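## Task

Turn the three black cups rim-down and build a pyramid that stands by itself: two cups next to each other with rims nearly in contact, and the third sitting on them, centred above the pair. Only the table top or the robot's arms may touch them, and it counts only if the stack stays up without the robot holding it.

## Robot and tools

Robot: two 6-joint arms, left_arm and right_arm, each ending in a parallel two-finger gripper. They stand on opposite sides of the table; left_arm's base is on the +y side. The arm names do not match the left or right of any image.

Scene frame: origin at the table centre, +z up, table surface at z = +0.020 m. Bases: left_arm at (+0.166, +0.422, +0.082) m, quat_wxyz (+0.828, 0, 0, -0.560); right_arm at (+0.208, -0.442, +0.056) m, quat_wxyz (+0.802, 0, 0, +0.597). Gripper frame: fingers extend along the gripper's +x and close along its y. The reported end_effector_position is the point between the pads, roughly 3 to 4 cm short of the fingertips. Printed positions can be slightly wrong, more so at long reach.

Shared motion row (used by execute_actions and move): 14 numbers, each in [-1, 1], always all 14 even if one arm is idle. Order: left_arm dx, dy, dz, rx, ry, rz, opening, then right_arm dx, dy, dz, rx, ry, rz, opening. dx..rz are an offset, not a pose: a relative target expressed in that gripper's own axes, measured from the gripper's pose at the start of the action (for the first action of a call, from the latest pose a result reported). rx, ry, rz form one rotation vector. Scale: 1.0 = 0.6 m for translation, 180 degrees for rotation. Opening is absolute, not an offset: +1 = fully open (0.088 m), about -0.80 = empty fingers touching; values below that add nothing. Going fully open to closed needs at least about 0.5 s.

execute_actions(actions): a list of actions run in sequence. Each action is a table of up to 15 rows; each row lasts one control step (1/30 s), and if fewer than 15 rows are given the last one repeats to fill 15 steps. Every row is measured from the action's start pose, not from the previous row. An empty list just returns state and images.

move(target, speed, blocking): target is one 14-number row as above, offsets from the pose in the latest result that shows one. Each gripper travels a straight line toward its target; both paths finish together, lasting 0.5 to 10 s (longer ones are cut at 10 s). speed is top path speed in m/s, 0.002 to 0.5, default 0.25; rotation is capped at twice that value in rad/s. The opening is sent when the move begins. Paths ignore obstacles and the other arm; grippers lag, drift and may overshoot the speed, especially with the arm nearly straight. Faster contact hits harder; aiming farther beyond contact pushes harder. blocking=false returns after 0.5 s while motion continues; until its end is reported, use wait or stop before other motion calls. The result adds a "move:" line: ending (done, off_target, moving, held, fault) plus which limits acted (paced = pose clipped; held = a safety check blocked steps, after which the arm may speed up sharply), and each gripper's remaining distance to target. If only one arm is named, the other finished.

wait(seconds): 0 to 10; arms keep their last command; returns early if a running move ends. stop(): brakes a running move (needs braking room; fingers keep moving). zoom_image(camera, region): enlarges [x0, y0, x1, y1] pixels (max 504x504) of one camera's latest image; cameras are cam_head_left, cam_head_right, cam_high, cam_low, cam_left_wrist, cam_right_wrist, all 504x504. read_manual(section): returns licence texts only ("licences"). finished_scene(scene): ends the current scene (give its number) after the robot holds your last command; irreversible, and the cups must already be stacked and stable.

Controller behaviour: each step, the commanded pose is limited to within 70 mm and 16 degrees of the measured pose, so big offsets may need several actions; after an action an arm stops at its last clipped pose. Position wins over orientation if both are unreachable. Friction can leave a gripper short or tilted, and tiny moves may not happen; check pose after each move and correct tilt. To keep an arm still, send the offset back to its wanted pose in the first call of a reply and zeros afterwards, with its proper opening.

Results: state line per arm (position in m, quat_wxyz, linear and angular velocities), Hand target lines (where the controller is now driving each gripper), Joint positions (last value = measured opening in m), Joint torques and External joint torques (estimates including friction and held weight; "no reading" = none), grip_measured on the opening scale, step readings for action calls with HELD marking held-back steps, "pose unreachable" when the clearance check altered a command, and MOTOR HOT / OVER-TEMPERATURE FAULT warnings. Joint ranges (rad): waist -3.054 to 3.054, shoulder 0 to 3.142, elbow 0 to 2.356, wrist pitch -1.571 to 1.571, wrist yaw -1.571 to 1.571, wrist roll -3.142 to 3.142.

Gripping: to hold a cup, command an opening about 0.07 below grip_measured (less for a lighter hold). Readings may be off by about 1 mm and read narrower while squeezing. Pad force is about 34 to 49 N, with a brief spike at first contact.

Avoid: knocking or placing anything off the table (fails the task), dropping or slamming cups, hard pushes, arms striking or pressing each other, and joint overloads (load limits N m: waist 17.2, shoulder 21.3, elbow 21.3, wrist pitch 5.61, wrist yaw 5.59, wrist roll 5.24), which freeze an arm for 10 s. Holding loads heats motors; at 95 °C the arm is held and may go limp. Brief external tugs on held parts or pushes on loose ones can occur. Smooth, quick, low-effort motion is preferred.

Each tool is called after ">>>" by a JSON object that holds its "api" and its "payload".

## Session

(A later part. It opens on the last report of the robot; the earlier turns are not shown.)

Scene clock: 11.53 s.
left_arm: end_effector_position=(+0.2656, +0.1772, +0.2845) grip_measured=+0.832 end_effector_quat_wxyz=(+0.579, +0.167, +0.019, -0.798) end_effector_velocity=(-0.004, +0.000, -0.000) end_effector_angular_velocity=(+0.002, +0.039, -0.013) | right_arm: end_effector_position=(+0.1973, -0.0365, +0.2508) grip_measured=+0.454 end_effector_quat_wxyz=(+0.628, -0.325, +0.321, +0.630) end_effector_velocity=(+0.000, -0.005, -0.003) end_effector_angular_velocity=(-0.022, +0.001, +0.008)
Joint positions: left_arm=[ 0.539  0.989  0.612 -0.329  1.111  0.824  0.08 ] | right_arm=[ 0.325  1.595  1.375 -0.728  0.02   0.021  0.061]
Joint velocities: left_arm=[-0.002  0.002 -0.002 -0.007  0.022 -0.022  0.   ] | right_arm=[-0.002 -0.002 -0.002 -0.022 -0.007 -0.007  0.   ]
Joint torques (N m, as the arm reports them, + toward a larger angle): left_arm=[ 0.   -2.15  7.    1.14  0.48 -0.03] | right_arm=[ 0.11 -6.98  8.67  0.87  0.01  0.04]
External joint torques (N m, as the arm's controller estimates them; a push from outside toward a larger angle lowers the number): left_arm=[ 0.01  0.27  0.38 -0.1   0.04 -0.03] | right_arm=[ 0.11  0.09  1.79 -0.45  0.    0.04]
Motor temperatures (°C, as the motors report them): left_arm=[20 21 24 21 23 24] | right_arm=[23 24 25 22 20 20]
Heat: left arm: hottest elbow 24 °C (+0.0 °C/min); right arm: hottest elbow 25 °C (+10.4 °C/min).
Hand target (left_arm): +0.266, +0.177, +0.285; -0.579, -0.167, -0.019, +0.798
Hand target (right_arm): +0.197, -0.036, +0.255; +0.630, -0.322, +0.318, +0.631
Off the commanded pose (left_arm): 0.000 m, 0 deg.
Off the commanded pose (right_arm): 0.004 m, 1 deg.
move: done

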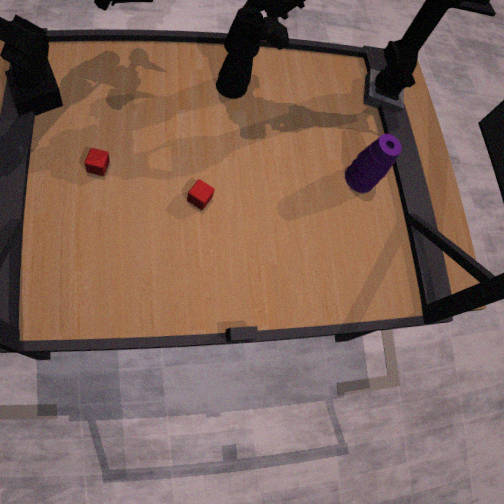

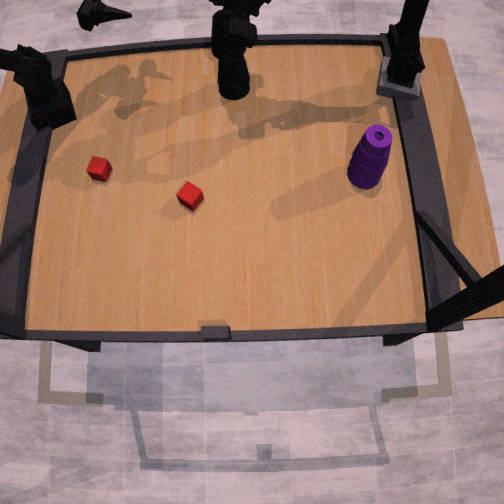

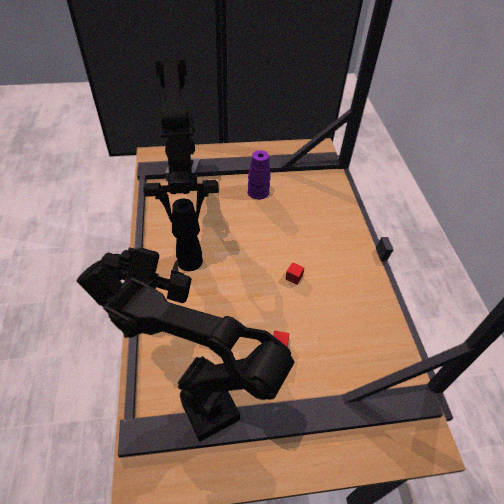

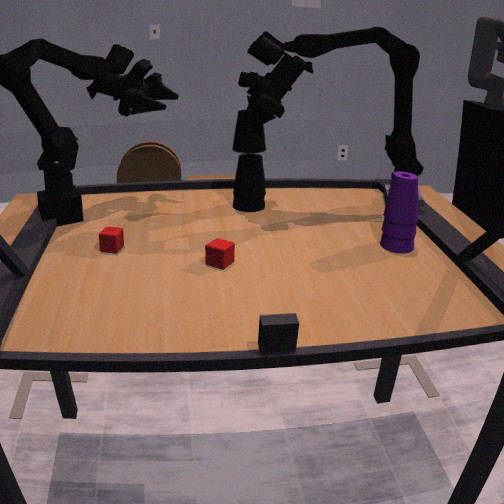

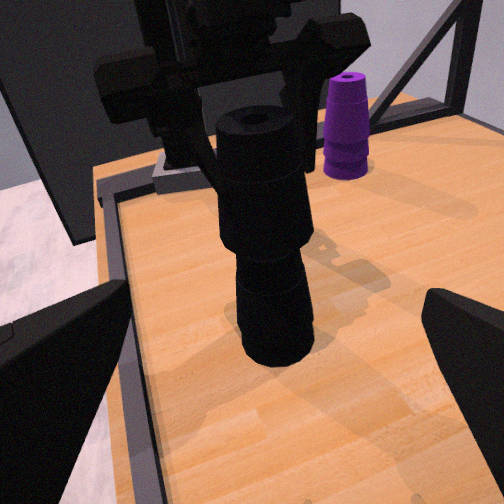

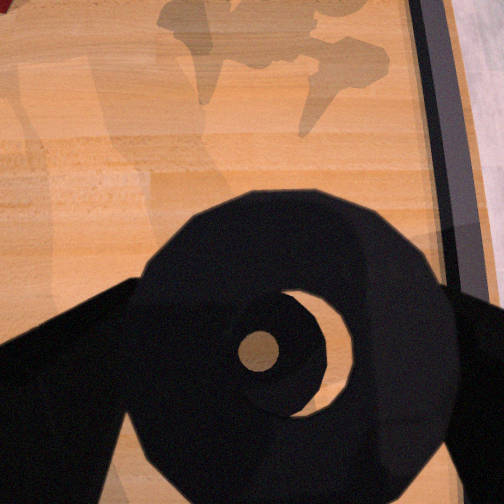

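>>> {"api": "move", "payload": {"target": [0, 0, 0, 0, 0, 0, 0.83, -0.0869, 0.0007, -0.1212, 0, -0.0031, 0, 0.37], "speed": 0.2}}

Scene clock: 13.70 s.
left_arm: end_effector_position=(+0.2656, +0.1772, +0.2845) grip_measured=+0.832 end_effector_quat_wxyz=(+0.579, +0.167, +0.019, -0.798) end_effector_velocity=(-0.004, +0.000, -0.000) end_effector_angular_velocity=(+0.003, +0.015, -0.011) | right_arm: end_effector_position=(+0.1976, -0.1251, +0.2529) grip_measured=+0.454 end_effector_quat_wxyz=(+0.630, -0.321, +0.316, +0.632) end_effector_velocity=(-0.000, -0.002, -0.001) end_effector_angular_velocity=(-0.008, +0.010, -0.004)
Joint positions: left_arm=[ 0.539  0.989  0.612 -0.329  1.111  0.824  0.08 ] | right_arm=[ 0.337  1.248  1.082 -0.77   0.028  0.028  0.061]
Joint velocities: left_arm=[-0.007 -0.002 -0.002 -0.007  0.007 -0.007 -0.   ] | right_arm=[-0.002 -0.002 -0.002 -0.007 -0.007  0.007 -0.   ]
Joint torques (N m, as the arm reports them, + toward a larger angle): left_arm=[ 0.   -2.15  6.99  1.14  0.47 -0.02] | right_arm=[ 0.37 -3.92  6.42  1.16  0.04  0.21]
External joint torques (N m, as the arm's controller estimates them; a push from outside toward a larger angle lowers the number): left_arm=[ 0.02  0.3   0.34 -0.11  0.04 -0.02] | right_arm=[ 0.38  0.56 -0.52 -0.22  0.02  0.2 ]
Motor temperatures (°C, as the motors report them): left_arm=[20 21 24 21 23 24] | right_arm=[23 24 25 22 20 20]
Heat: left arm: hottest elbow 24 °C (+0.0 °C/min); right arm: hottest elbow 25 °C (+8.8 °C/min).
Hand target (left_arm): +0.266, +0.177, +0.285; -0.579, -0.167, -0.019, +0.798
Hand target (right_arm): +0.197, -0.126, +0.251; +0.630, -0.322, +0.318, +0.631
Off the commanded pose (left_arm): 0.000 m, 0 deg.
Off the commanded pose (right_arm): 0.002 m, 0 deg.
move: done

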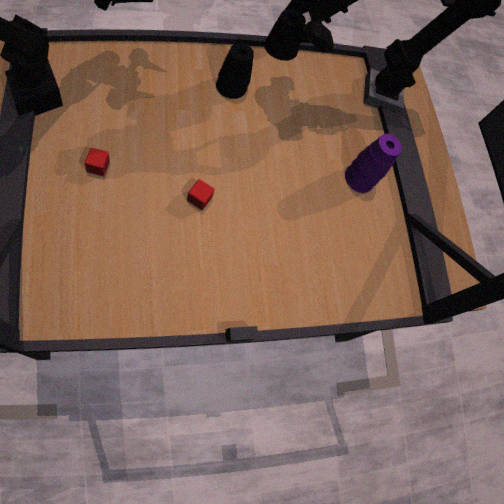

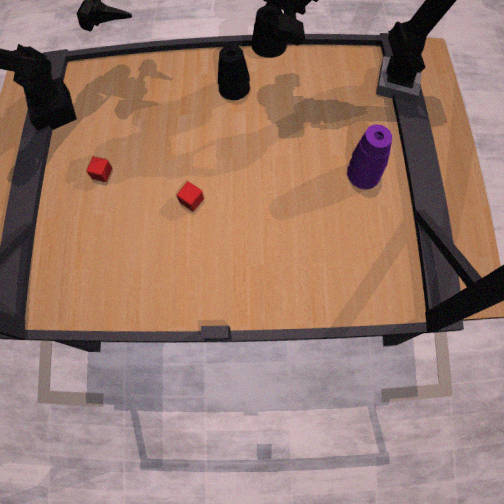

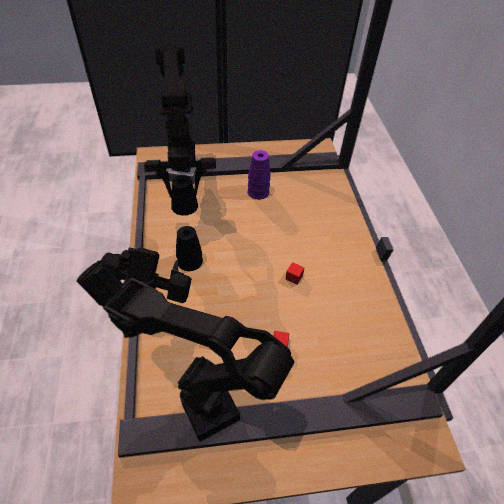

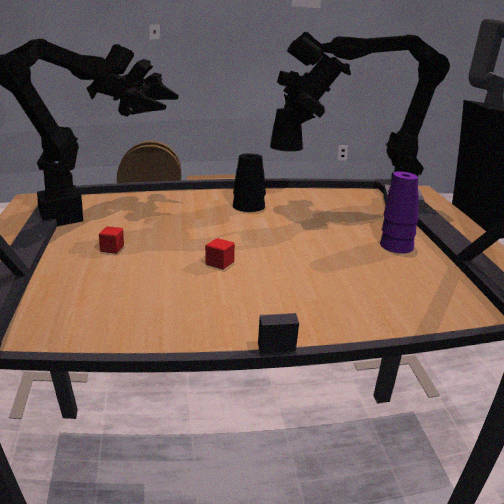

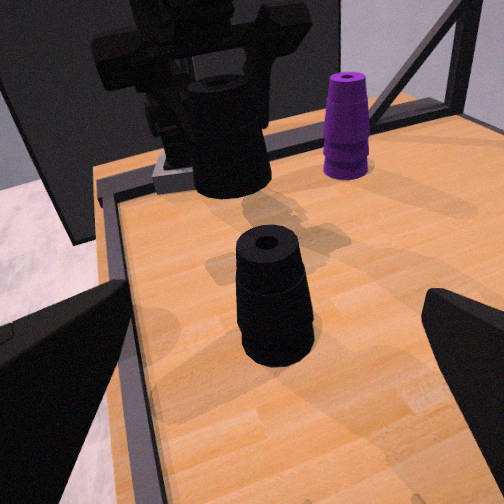

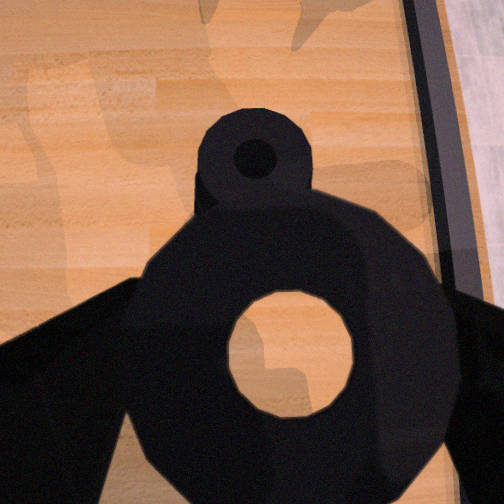

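>>> {"api": "zoom_image", "payload": {"camera": "cam_low", "region": [200, 100, 330, 230]}}

Region (200, 100, 330, 230) of cam_low's 504x504 image, scaled by 3.877, with more detail than that image has.

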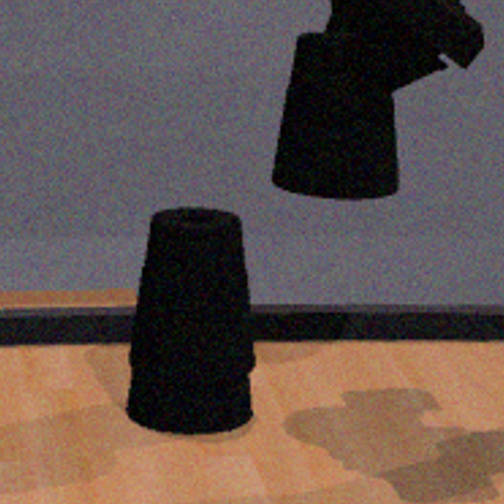

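>>> {"api": "move", "payload": {"target": [0, 0, 0, 0, 0, 0, 0.83, 0.1865, 0.0017, -0.1399, 0.002, 0.0083, 0, 0.37], "speed": 0.2}}

Scene clock: 15.23 s.
left_arm: end_effector_position=(+0.2656, +0.1772, +0.2845) grip_measured=+0.832 end_effector_quat_wxyz=(+0.579, +0.167, +0.019, -0.798) end_effector_velocity=(-0.004, +0.000, -0.000) end_effector_angular_velocity=(-0.001, +0.002, -0.015) | right_arm: end_effector_position=(+0.1975, -0.1227, +0.1187) grip_measured=+0.454 end_effector_quat_wxyz=(+0.629, -0.325, +0.319, +0.631) end_effector_velocity=(-0.000, -0.002, -0.003) end_effector_angular_velocity=(-0.012, +0.001, +0.008)
Joint positions: left_arm=[ 0.539  0.989  0.612 -0.329  1.111  0.824  0.08 ] | right_arm=[ 0.337  1.387  0.636 -0.194  0.028  0.028  0.061]
Joint velocities: left_arm=[-0.007 -0.002 -0.002 -0.007  0.007  0.007  0.   ] | right_arm=[-0.002  0.002 -0.002 -0.007 -0.007 -0.007 -0.   ]
Joint torques (N m, as the arm reports them, + toward a larger angle): left_arm=[ 0.   -2.15  6.95  1.14  0.48 -0.02] | right_arm=[-0.12 -3.03  5.55  1.34 -0.07  0.21]
External joint torques (N m, as the arm's controller estimates them; a push from outside toward a larger angle lowers the number): left_arm=[ 0.03  0.29  0.32 -0.1   0.04 -0.02] | right_arm=[-0.14  1.78 -0.67  0.   -0.08  0.21]
Motor temperatures (°C, as the motors report them): left_arm=[20 21 24 22 23 24] | right_arm=[23 24 25 23 20 20]
Heat: left arm: hottest elbow 24 °C (+0.0 °C/min); right arm: hottest elbow 25 °C (+7.9 °C/min).
Hand target (left_arm): +0.266, +0.177, +0.285; -0.579, -0.167, -0.019, +0.798
Hand target (right_arm): +0.198, -0.125, +0.113; +0.627, -0.327, +0.326, +0.627
Off the commanded pose (left_arm): 0.000 m, 0 deg.
Off the commanded pose (right_arm): 0.007 m, 1 deg.
move: done

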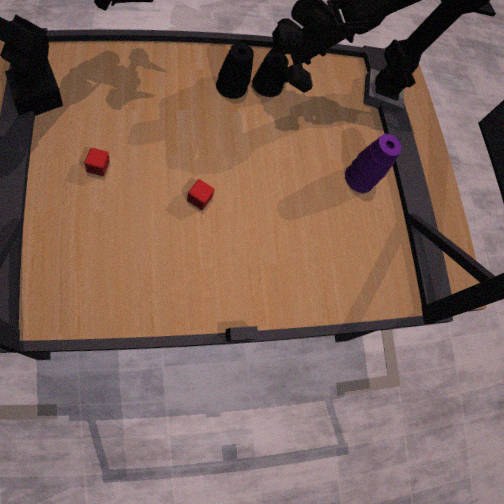

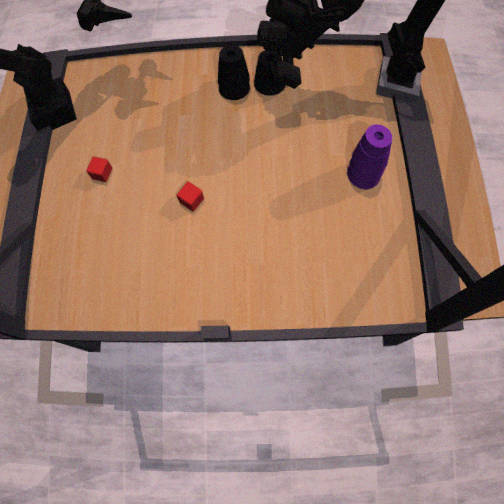

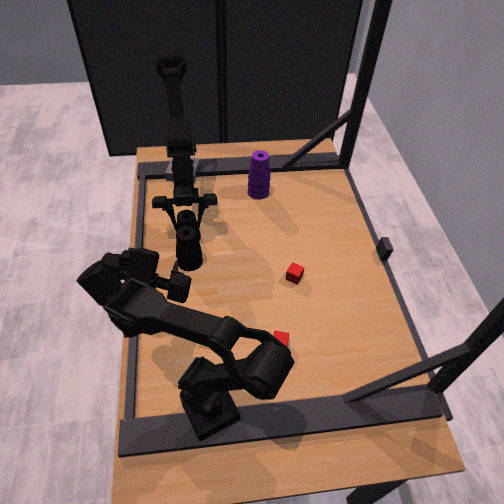

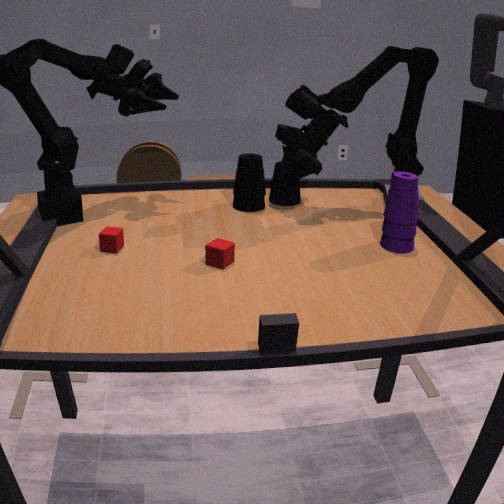

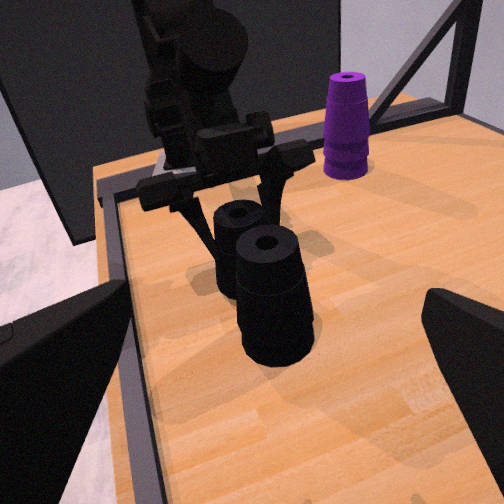

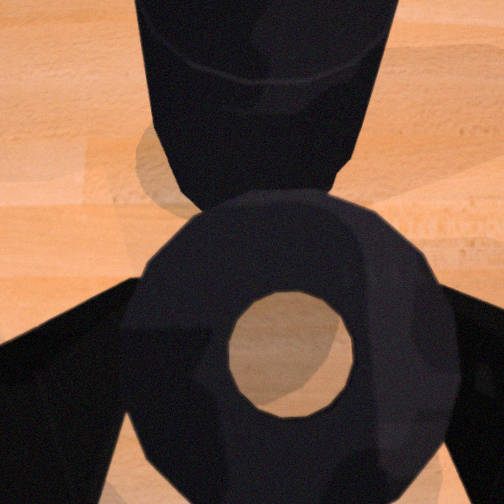

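>>> {"api": "zoom_image", "payload": {"camera": "cam_low", "region": [220, 140, 320, 230]}}

>>> {"api": "zoom_image", "payload": {"camera": "cam_head_right", "region": [200, 30, 310, 120]}}

Region (220, 140, 320, 230) of cam_low's 504x504 image, scaled by 5.040, with more detail than that image has; it fills the top 454 rows of this view, and the rest is white.

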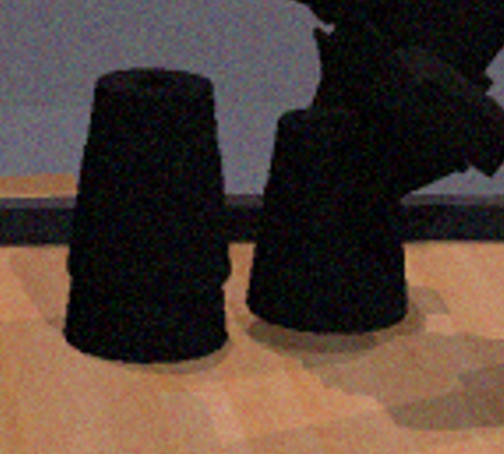

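Region (200, 30, 310, 120) of cam_head_right's 504x504 image, scaled by 4.582, with more detail than that image has; it fills the top 412 rows of this view, and the rest is white.

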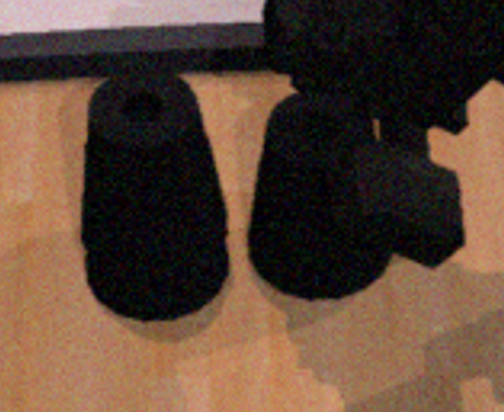

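>>> {"api": "move", "payload": {"target": [0, 0, 0, 0, 0, 0, 0.83, 0.03, 0.0002, -0.0155, 0.002, 0.0028, 0, 0.37], "speed": 0.04}}

Scene clock: 16.50 s.
left_arm: end_effector_position=(+0.2656, +0.1772, +0.2845) grip_measured=+0.832 end_effector_quat_wxyz=(+0.579, +0.167, +0.019, -0.798) end_effector_velocity=(-0.002, +0.000, -0.001) end_effector_angular_velocity=(-0.001, -0.021, -0.008) | right_arm: end_effector_position=(+0.1972, -0.1163, +0.1056) grip_measured=+0.454 end_effector_quat_wxyz=(+0.631, -0.321, +0.316, +0.632) end_effector_velocity=(+0.001, -0.002, -0.003) end_effector_angular_velocity=(-0.012, -0.008, +0.015)
Joint positions: left_arm=[ 0.539  0.989  0.612 -0.329  1.111  0.824  0.08 ] | right_arm=[ 0.337  1.444  0.615 -0.105  0.028  0.029  0.061]
Joint velocities: left_arm=[-0.007 -0.007 -0.002 -0.007 -0.007  0.022 -0.   ] | right_arm=[-0.007  0.002 -0.002 -0.007 -0.007 -0.022  0.   ]
Joint torques (N m, as the arm reports them, + toward a larger angle): left_arm=[ 0.02 -2.15  6.98  1.14  0.48 -0.03] | right_arm=[-0.05 -2.99  5.08  1.28 -0.03  0.2 ]
External joint torques (N m, as the arm's controller estimates them; a push from outside toward a larger angle lowers the number): left_arm=[ 0.02  0.3   0.34 -0.11  0.05 -0.03] | right_arm=[-0.02  2.06 -0.95 -0.09 -0.05  0.2 ]
Motor temperatures (°C, as the motors report them): left_arm=[20 21 24 22 23 24] | right_arm=[23 24 25 23 20 20]
Heat: left arm: hottest elbow 24 °C (+0.0 °C/min); right arm: hottest elbow 25 °C (+7.3 °C/min).
Hand target (left_arm): +0.266, +0.177, +0.285; -0.579, -0.167, -0.019, +0.798
Hand target (right_arm): +0.198, -0.120, +0.099; +0.628, -0.325, +0.324, +0.628
Off the commanded pose (left_arm): 0.000 m, 0 deg.
Off the commanded pose (right_arm): 0.008 m, 1 deg.
move: done

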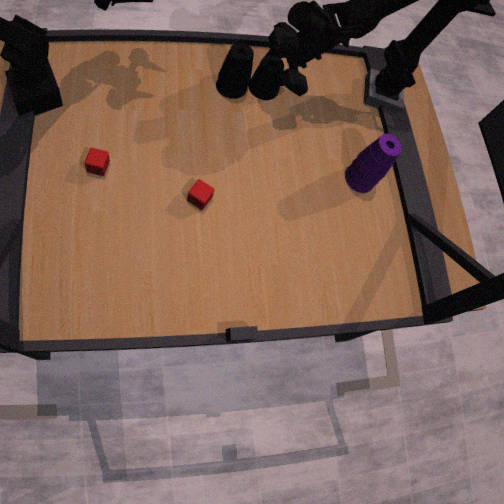

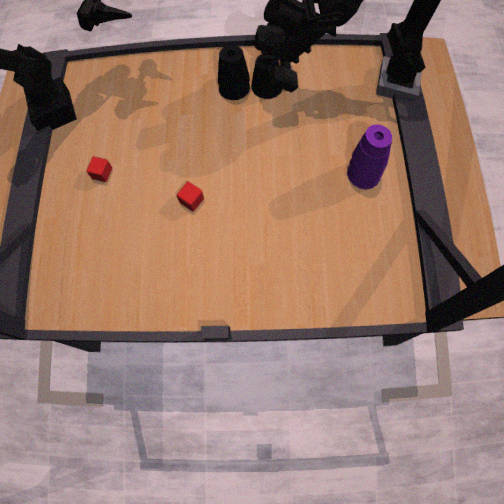

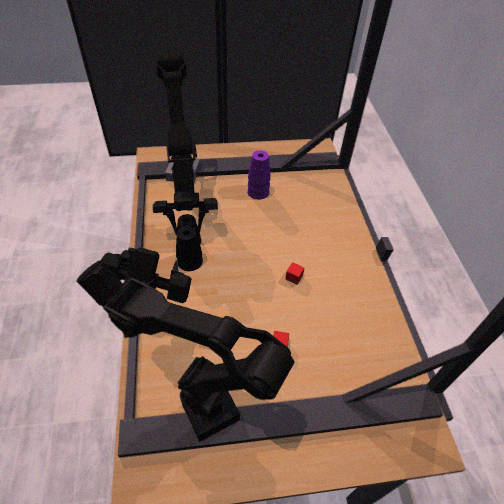

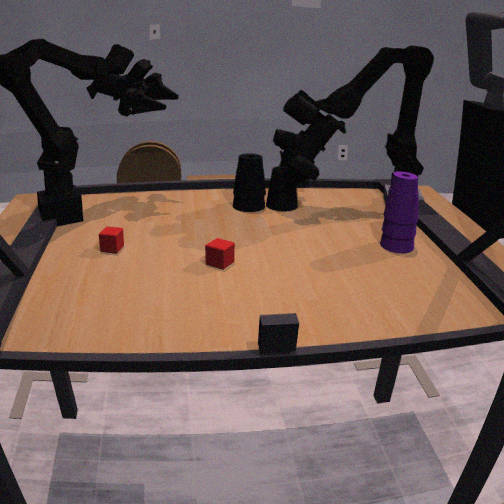

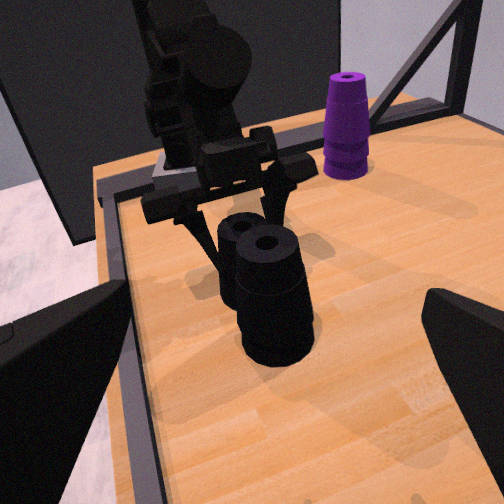

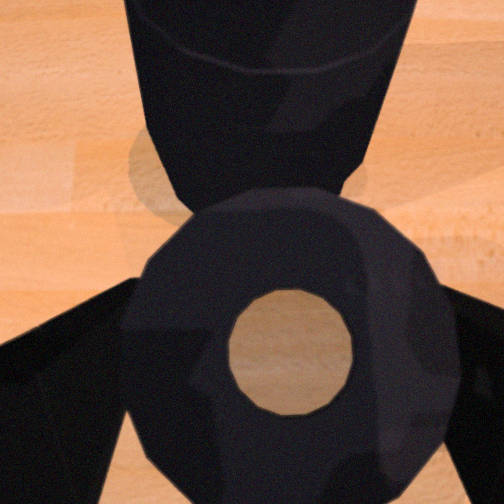

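>>> {"api": "zoom_image", "payload": {"camera": "cam_low", "region": [220, 140, 320, 230]}}

>>> {"api": "zoom_image", "payload": {"camera": "cam_head_right", "region": [200, 30, 310, 120]}}

Region (220, 140, 320, 230) of cam_low's 504x504 image, scaled by 5.040, with more detail than that image has; it fills the top 454 rows of this view, and the rest is white.

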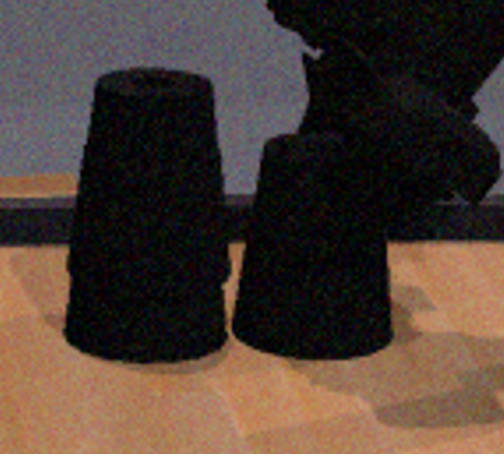

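Region (200, 30, 310, 120) of cam_head_right's 504x504 image, scaled by 4.582, with more detail than that image has; it fills the top 412 rows of this view, and the rest is white.

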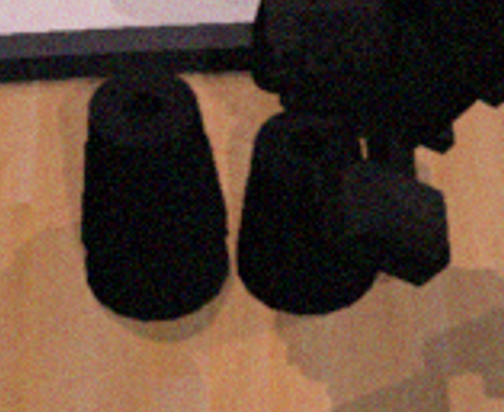

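>>> {"api": "execute_actions", "payload": {"actions": [[[0,0,0,0,0,0,0.83,0,0,0,0,0,0,0.42],[0,0,0,0,0,0,0.83,0,0,0,0,0,0,0.46],[0,0,0,0,0,0,0.83,0,0,0,0,0,0,0.5],[0,0,0,0,0,0,0.83,0,0,0,0,0,0,0.55],[0,0,0,0,0,0,0.83,0,0,0,0,0,0,0.62],[0,0,0,0,0,0,0.83,0,0,0,0,0,0,0.72],[0,0,0,0,0,0,0.83,0,0,0,0,0,0,0.84],[0,0,0,0,0,0,0.83,-0.003,0,0.002,0,0,0,1.0],[0,0,0,0,0,0,0.83,-0.006,0,0.0045,0,0,0,1.0],[0,0,0,0,0,0,0.83,-0.01,0,0.0075,0,0,0,1.0],[0,0,0,0,0,0,0.83,-0.014,0,0.0105,0,0,0,1.0],[0,0,0,0,0,0,0.83,-0.018,0,0.0135,0,0,0,1.0],[0,0,0,0,0,0,0.83,-0.021,0,0.0155,0,0,0,1.0],[0,0,0,0,0,0,0.83,-0.023,0,0.017,0,0,0,1.0],[0,0,0,0,0,0,0.83,-0.024,0,0.018,0,0,0,1.0]]]}}

>>> {"api": "wait", "payload": {"seconds": 0.2}}

Scene clock: 17.70 s.
left_arm: end_effector_position=(+0.2656, +0.1772, +0.2845) grip_measured=+0.832 end_effector_quat_wxyz=(+0.579, +0.167, +0.019, -0.798) end_effector_velocity=(-0.001, +0.000, -0.002) end_effector_angular_velocity=(+0.014, +0.023, +0.009) | right_arm: end_effector_position=(+0.1973, -0.1185, +0.1146) grip_measured=+0.996 end_effector_quat_wxyz=(+0.629, -0.325, +0.320, +0.630) end_effector_velocity=(+0.001, +0.022, +0.085) end_effector_angular_velocity=(+0.125, +0.004, -0.013)
Joint positions: left_arm=[ 0.539  0.989  0.612 -0.329  1.111  0.824  0.08 ] | right_arm=[ 0.337  1.416  0.642 -0.173  0.028  0.029  0.088]
Joint velocities: left_arm=[-0.002 -0.002 -0.002 -0.007 -0.007 -0.022 -0.   ] | right_arm=[-0.002 -0.173  0.178 -0.227  0.007  0.007  0.01 ]
Joint torques (N m, as the arm reports them, + toward a larger angle): left_arm=[-0.01 -2.15  6.99  1.13  0.48 -0.03] | right_arm=[ 0.11 -4.94  7.35  0.85  0.01  0.04]
External joint torques (N m, as the arm's controller estimates them; a push from outside toward a larger angle lowers the number): left_arm=[-0.01  0.3   0.35 -0.11  0.05 -0.03] | right_arm=[ 0.12 -0.09  1.24 -0.48  0.    0.03]
Motor temperatures (°C, as the motors report them): left_arm=[20 21 25 22 23 24] | right_arm=[23 24 26 23 20 20]
Heat: left arm: hottest elbow 25 °C (+3.4 °C/min); right arm: hottest elbow 26 °C (+10.2 °C/min).
Hand target (left_arm): +0.266, +0.177, +0.285; -0.579, -0.167, -0.019, +0.798
Hand target (right_arm): +0.197, -0.116, +0.123; +0.631, -0.321, +0.316, +0.632
Off the commanded pose (left_arm): 0.000 m, 0 deg.
Off the commanded pose (right_arm): 0.009 m, 1 deg.
Step readings (end_effector_position):
0: left_arm (+0.2656, +0.1772, +0.2845) | right_arm (+0.1972, -0.1162, +0.1056)
1: left_arm (+0.2656, +0.1772, +0.2845) | right_arm (+0.1972, -0.1162, +0.1056)
2: left_arm (+0.2656, +0.1772, +0.2845) | right_arm (+0.1972, -0.1162, +0.1056)
4: left_arm (+0.2656, +0.1772, +0.2845) | right_arm (+0.1972, -0.1162, +0.1056)
8: left_arm (+0.2656, +0.1772, +0.2845) | right_arm (+0.1972, -0.1162, +0.1056)
15: end_effector_position above

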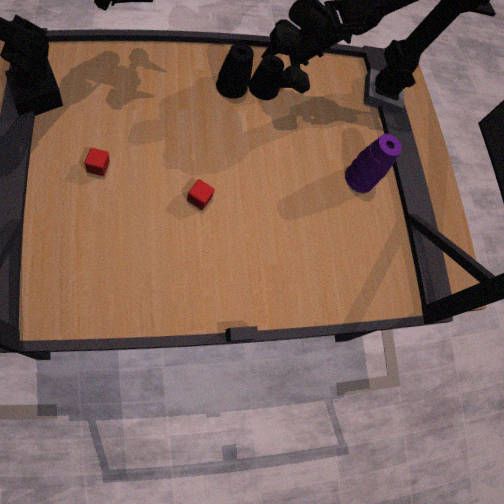

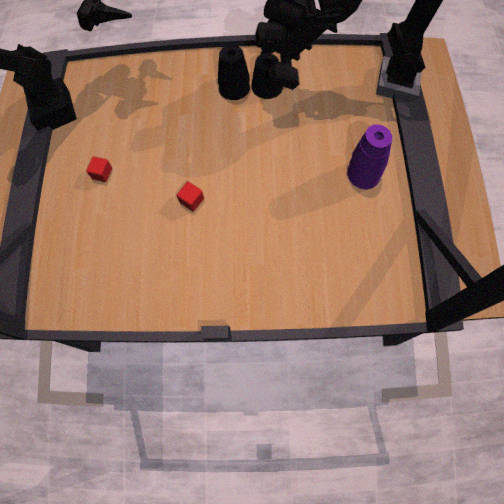

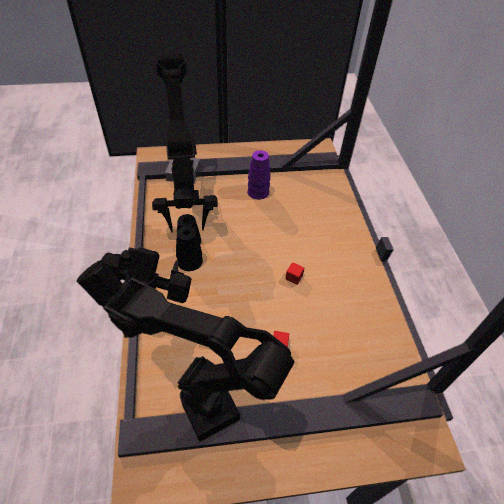

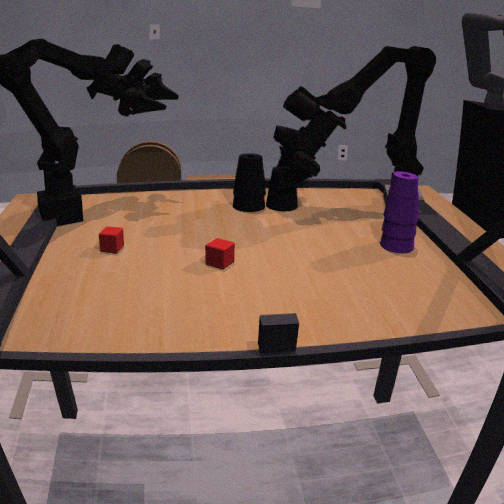

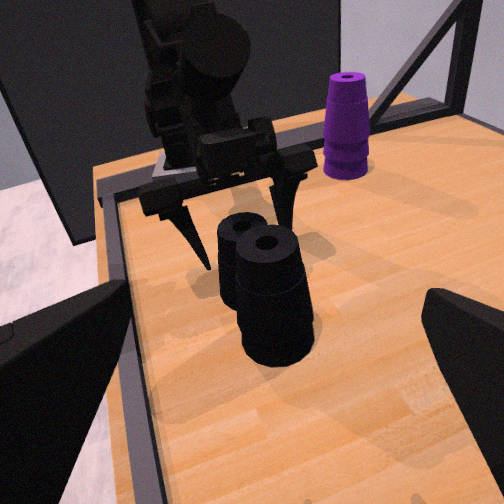

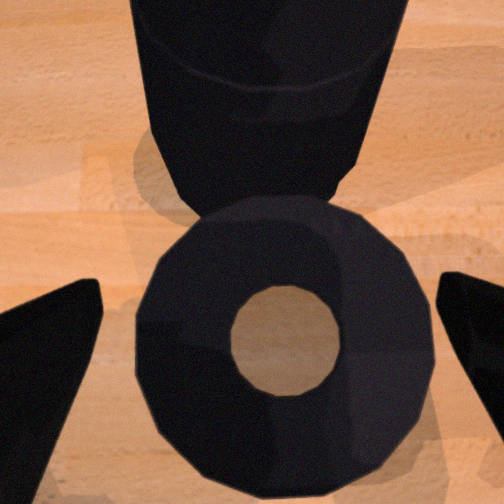

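Scene clock: 17.90 s.
left_arm: end_effector_position=(+0.2656, +0.1772, +0.2845) grip_measured=+0.832 end_effector_quat_wxyz=(+0.579, +0.167, +0.019, -0.798) end_effector_velocity=(-0.001, +0.000, -0.002) end_effector_angular_velocity=(+0.010, +0.010, +0.005) | right_arm: end_effector_position=(+0.1973, -0.1171, +0.1205) grip_measured=+1.000 end_effector_quat_wxyz=(+0.630, -0.323, +0.317, +0.631) end_effector_velocity=(+0.000, -0.012, -0.009) end_effector_angular_velocity=(-0.066, -0.001, +0.008)
Joint positions: left_arm=[ 0.539  0.989  0.612 -0.329  1.111  0.824  0.08 ] | right_arm=[ 0.337  1.405  0.655 -0.19   0.028  0.029  0.088]
Joint velocities: left_arm=[-0.002 -0.002 -0.002 -0.007 -0.007 -0.007 -0.   ] | right_arm=[-0.002 -0.002 -0.002 -0.066 -0.007 -0.007  0.   ]
Joint torques (N m, as the arm reports them, + toward a larger angle): left_arm=[ 0.01 -2.16  6.99  1.14  0.48 -0.02] | right_arm=[ 0.1  -5.08  7.05  0.85  0.01  0.04]
External joint torques (N m, as the arm's controller estimates them; a push from outside toward a larger angle lowers the number): left_arm=[ 0.    0.25  0.38 -0.1   0.05 -0.02] | right_arm=[ 0.1  -0.12  0.82 -0.52  0.    0.03]
Motor temperatures (°C, as the motors report them): left_arm=[20 21 25 22 23 24] | right_arm=[23 24 26 23 20 20]
Heat: left arm: hottest elbow 25 °C (+3.4 °C/min); right arm: hottest elbow 26 °C (+10.1 °C/min).
Hand target (left_arm): +0.266, +0.177, +0.285; -0.579, -0.167, -0.019, +0.798
Hand target (right_arm): +0.197, -0.116, +0.123; +0.631, -0.321, +0.316, +0.632
Off the commanded pose (left_arm): 0.000 m, 0 deg.
Off the commanded pose (right_arm): 0.003 m, 0 deg.
wait: 0.20 s; no rest

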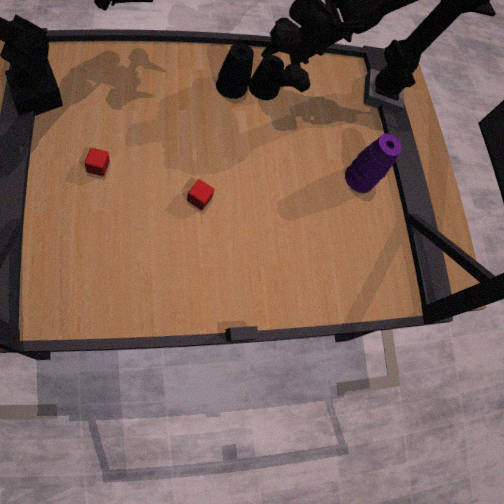

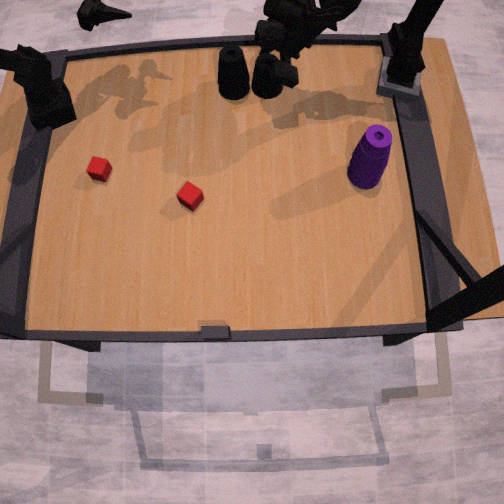

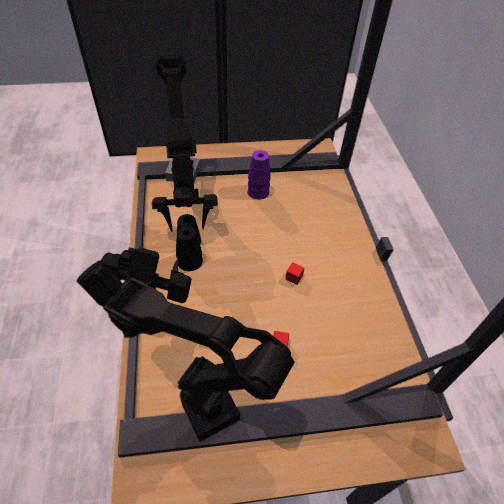

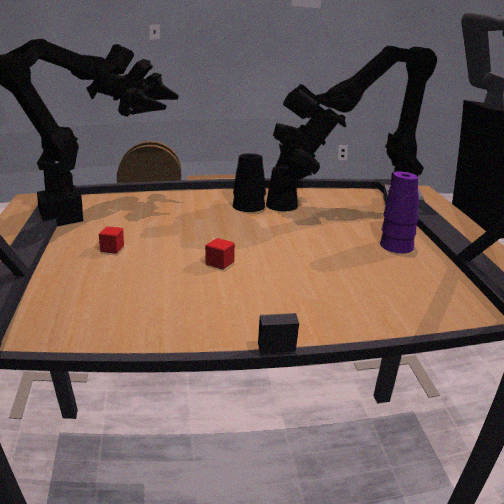

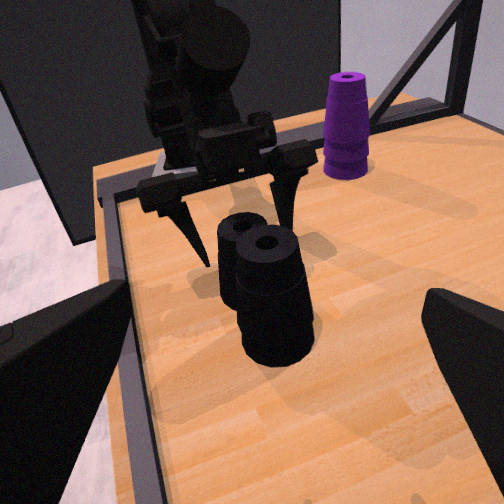

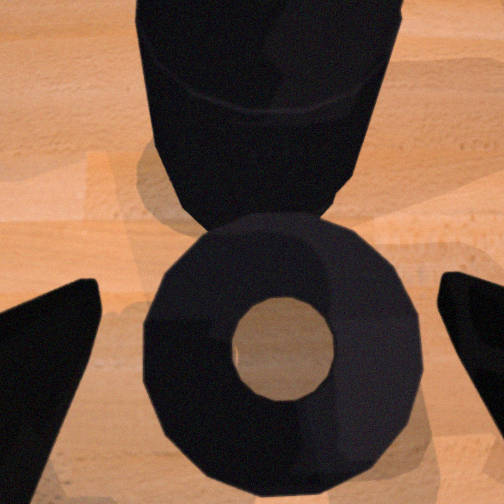

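>>> {"api": "move", "payload": {"target": [0, 0, 0, 0, 0, 0, 0.83, 0.0567, -0.0008, 0.1247, 0.002, 0.0022, 0, 1.0], "speed": 0.18}}

Scene clock: 19.43 s.
left_arm: end_effector_position=(+0.2656, +0.1772, +0.2845) grip_measured=+0.832 end_effector_quat_wxyz=(+0.579, +0.167, +0.019, -0.798) end_effector_velocity=(+0.000, -0.000, -0.000) end_effector_angular_velocity=(+0.001, -0.002, +0.005) | right_arm: end_effector_position=(+0.1968, -0.0379, +0.1409) grip_measured=+1.000 end_effector_quat_wxyz=(+0.632, -0.319, +0.318, +0.631) end_effector_velocity=(-0.000, -0.002, -0.005) end_effector_angular_velocity=(-0.027, +0.012, +0.012)
Joint positions: left_arm=[ 0.539  0.989  0.612 -0.329  1.111  0.824  0.08 ] | right_arm=[ 0.328  1.668  0.996 -0.261  0.023  0.029  0.088]
Joint velocities: left_arm=[-0.002 -0.002 -0.002  0.007 -0.007 -0.007 -0.   ] | right_arm=[-0.007  0.012  0.007 -0.022 -0.022 -0.007  0.   ]
Joint torques (N m, as the arm reports them, + toward a larger angle): left_arm=[ 0.   -2.14  6.98  1.14  0.48 -0.03] | right_arm=[-0.26 -5.1   8.01  0.93 -0.12 -0.11]
External joint torques (N m, as the arm's controller estimates them; a push from outside toward a larger angle lowers the number): left_arm=[ 0.01  0.29  0.36 -0.1   0.05 -0.03] | right_arm=[-0.19  2.19  1.46 -0.46 -0.13 -0.12]
Motor temperatures (°C, as the motors report them): left_arm=[20 21 25 22 23 24] | right_arm=[23 24 26 23 20 20]
Heat: left arm: hottest elbow 25 °C (+3.1 °C/min); right arm: hottest elbow 26 °C (+9.3 °C/min).
Hand target (left_arm): +0.266, +0.177, +0.285; -0.579, -0.167, -0.019, +0.798
Hand target (right_arm): +0.198, -0.037, +0.137; +0.630, -0.323, +0.321, +0.629
Off the commanded pose (left_arm): 0.000 m, 0 deg.
Off the commanded pose (right_arm): 0.004 m, 1 deg.
move: done

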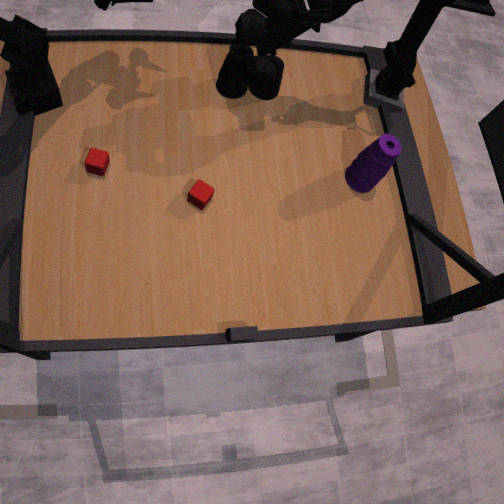

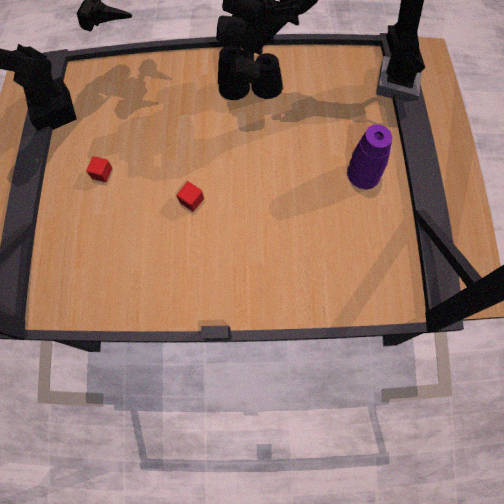

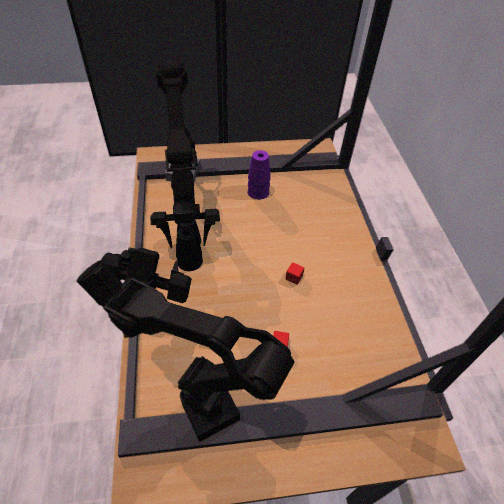

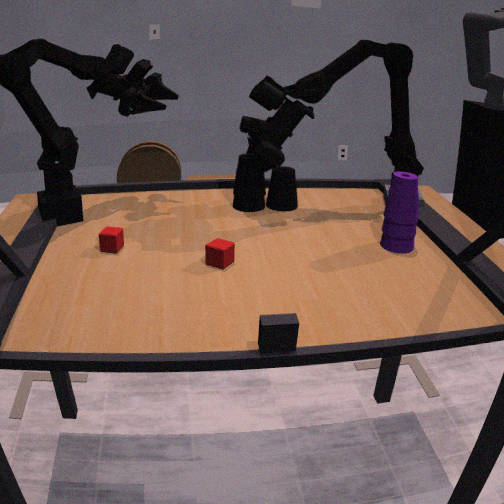

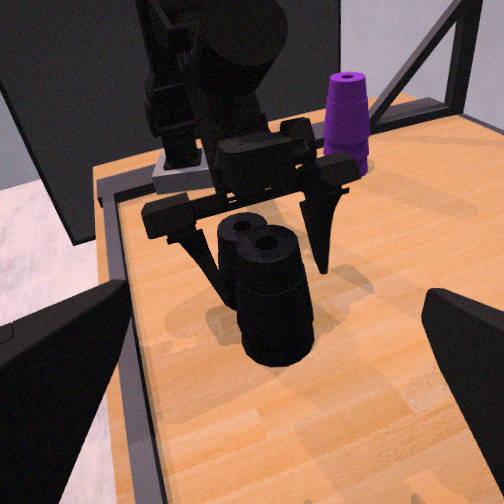

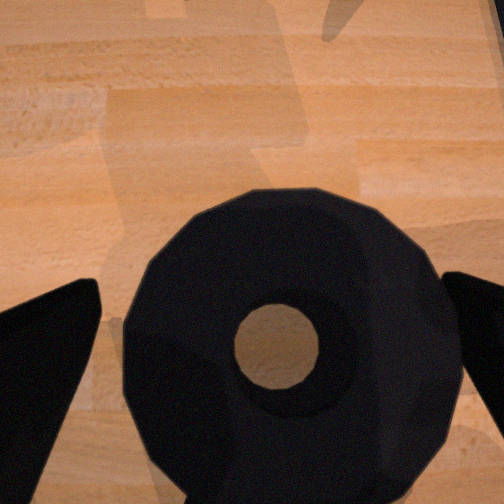

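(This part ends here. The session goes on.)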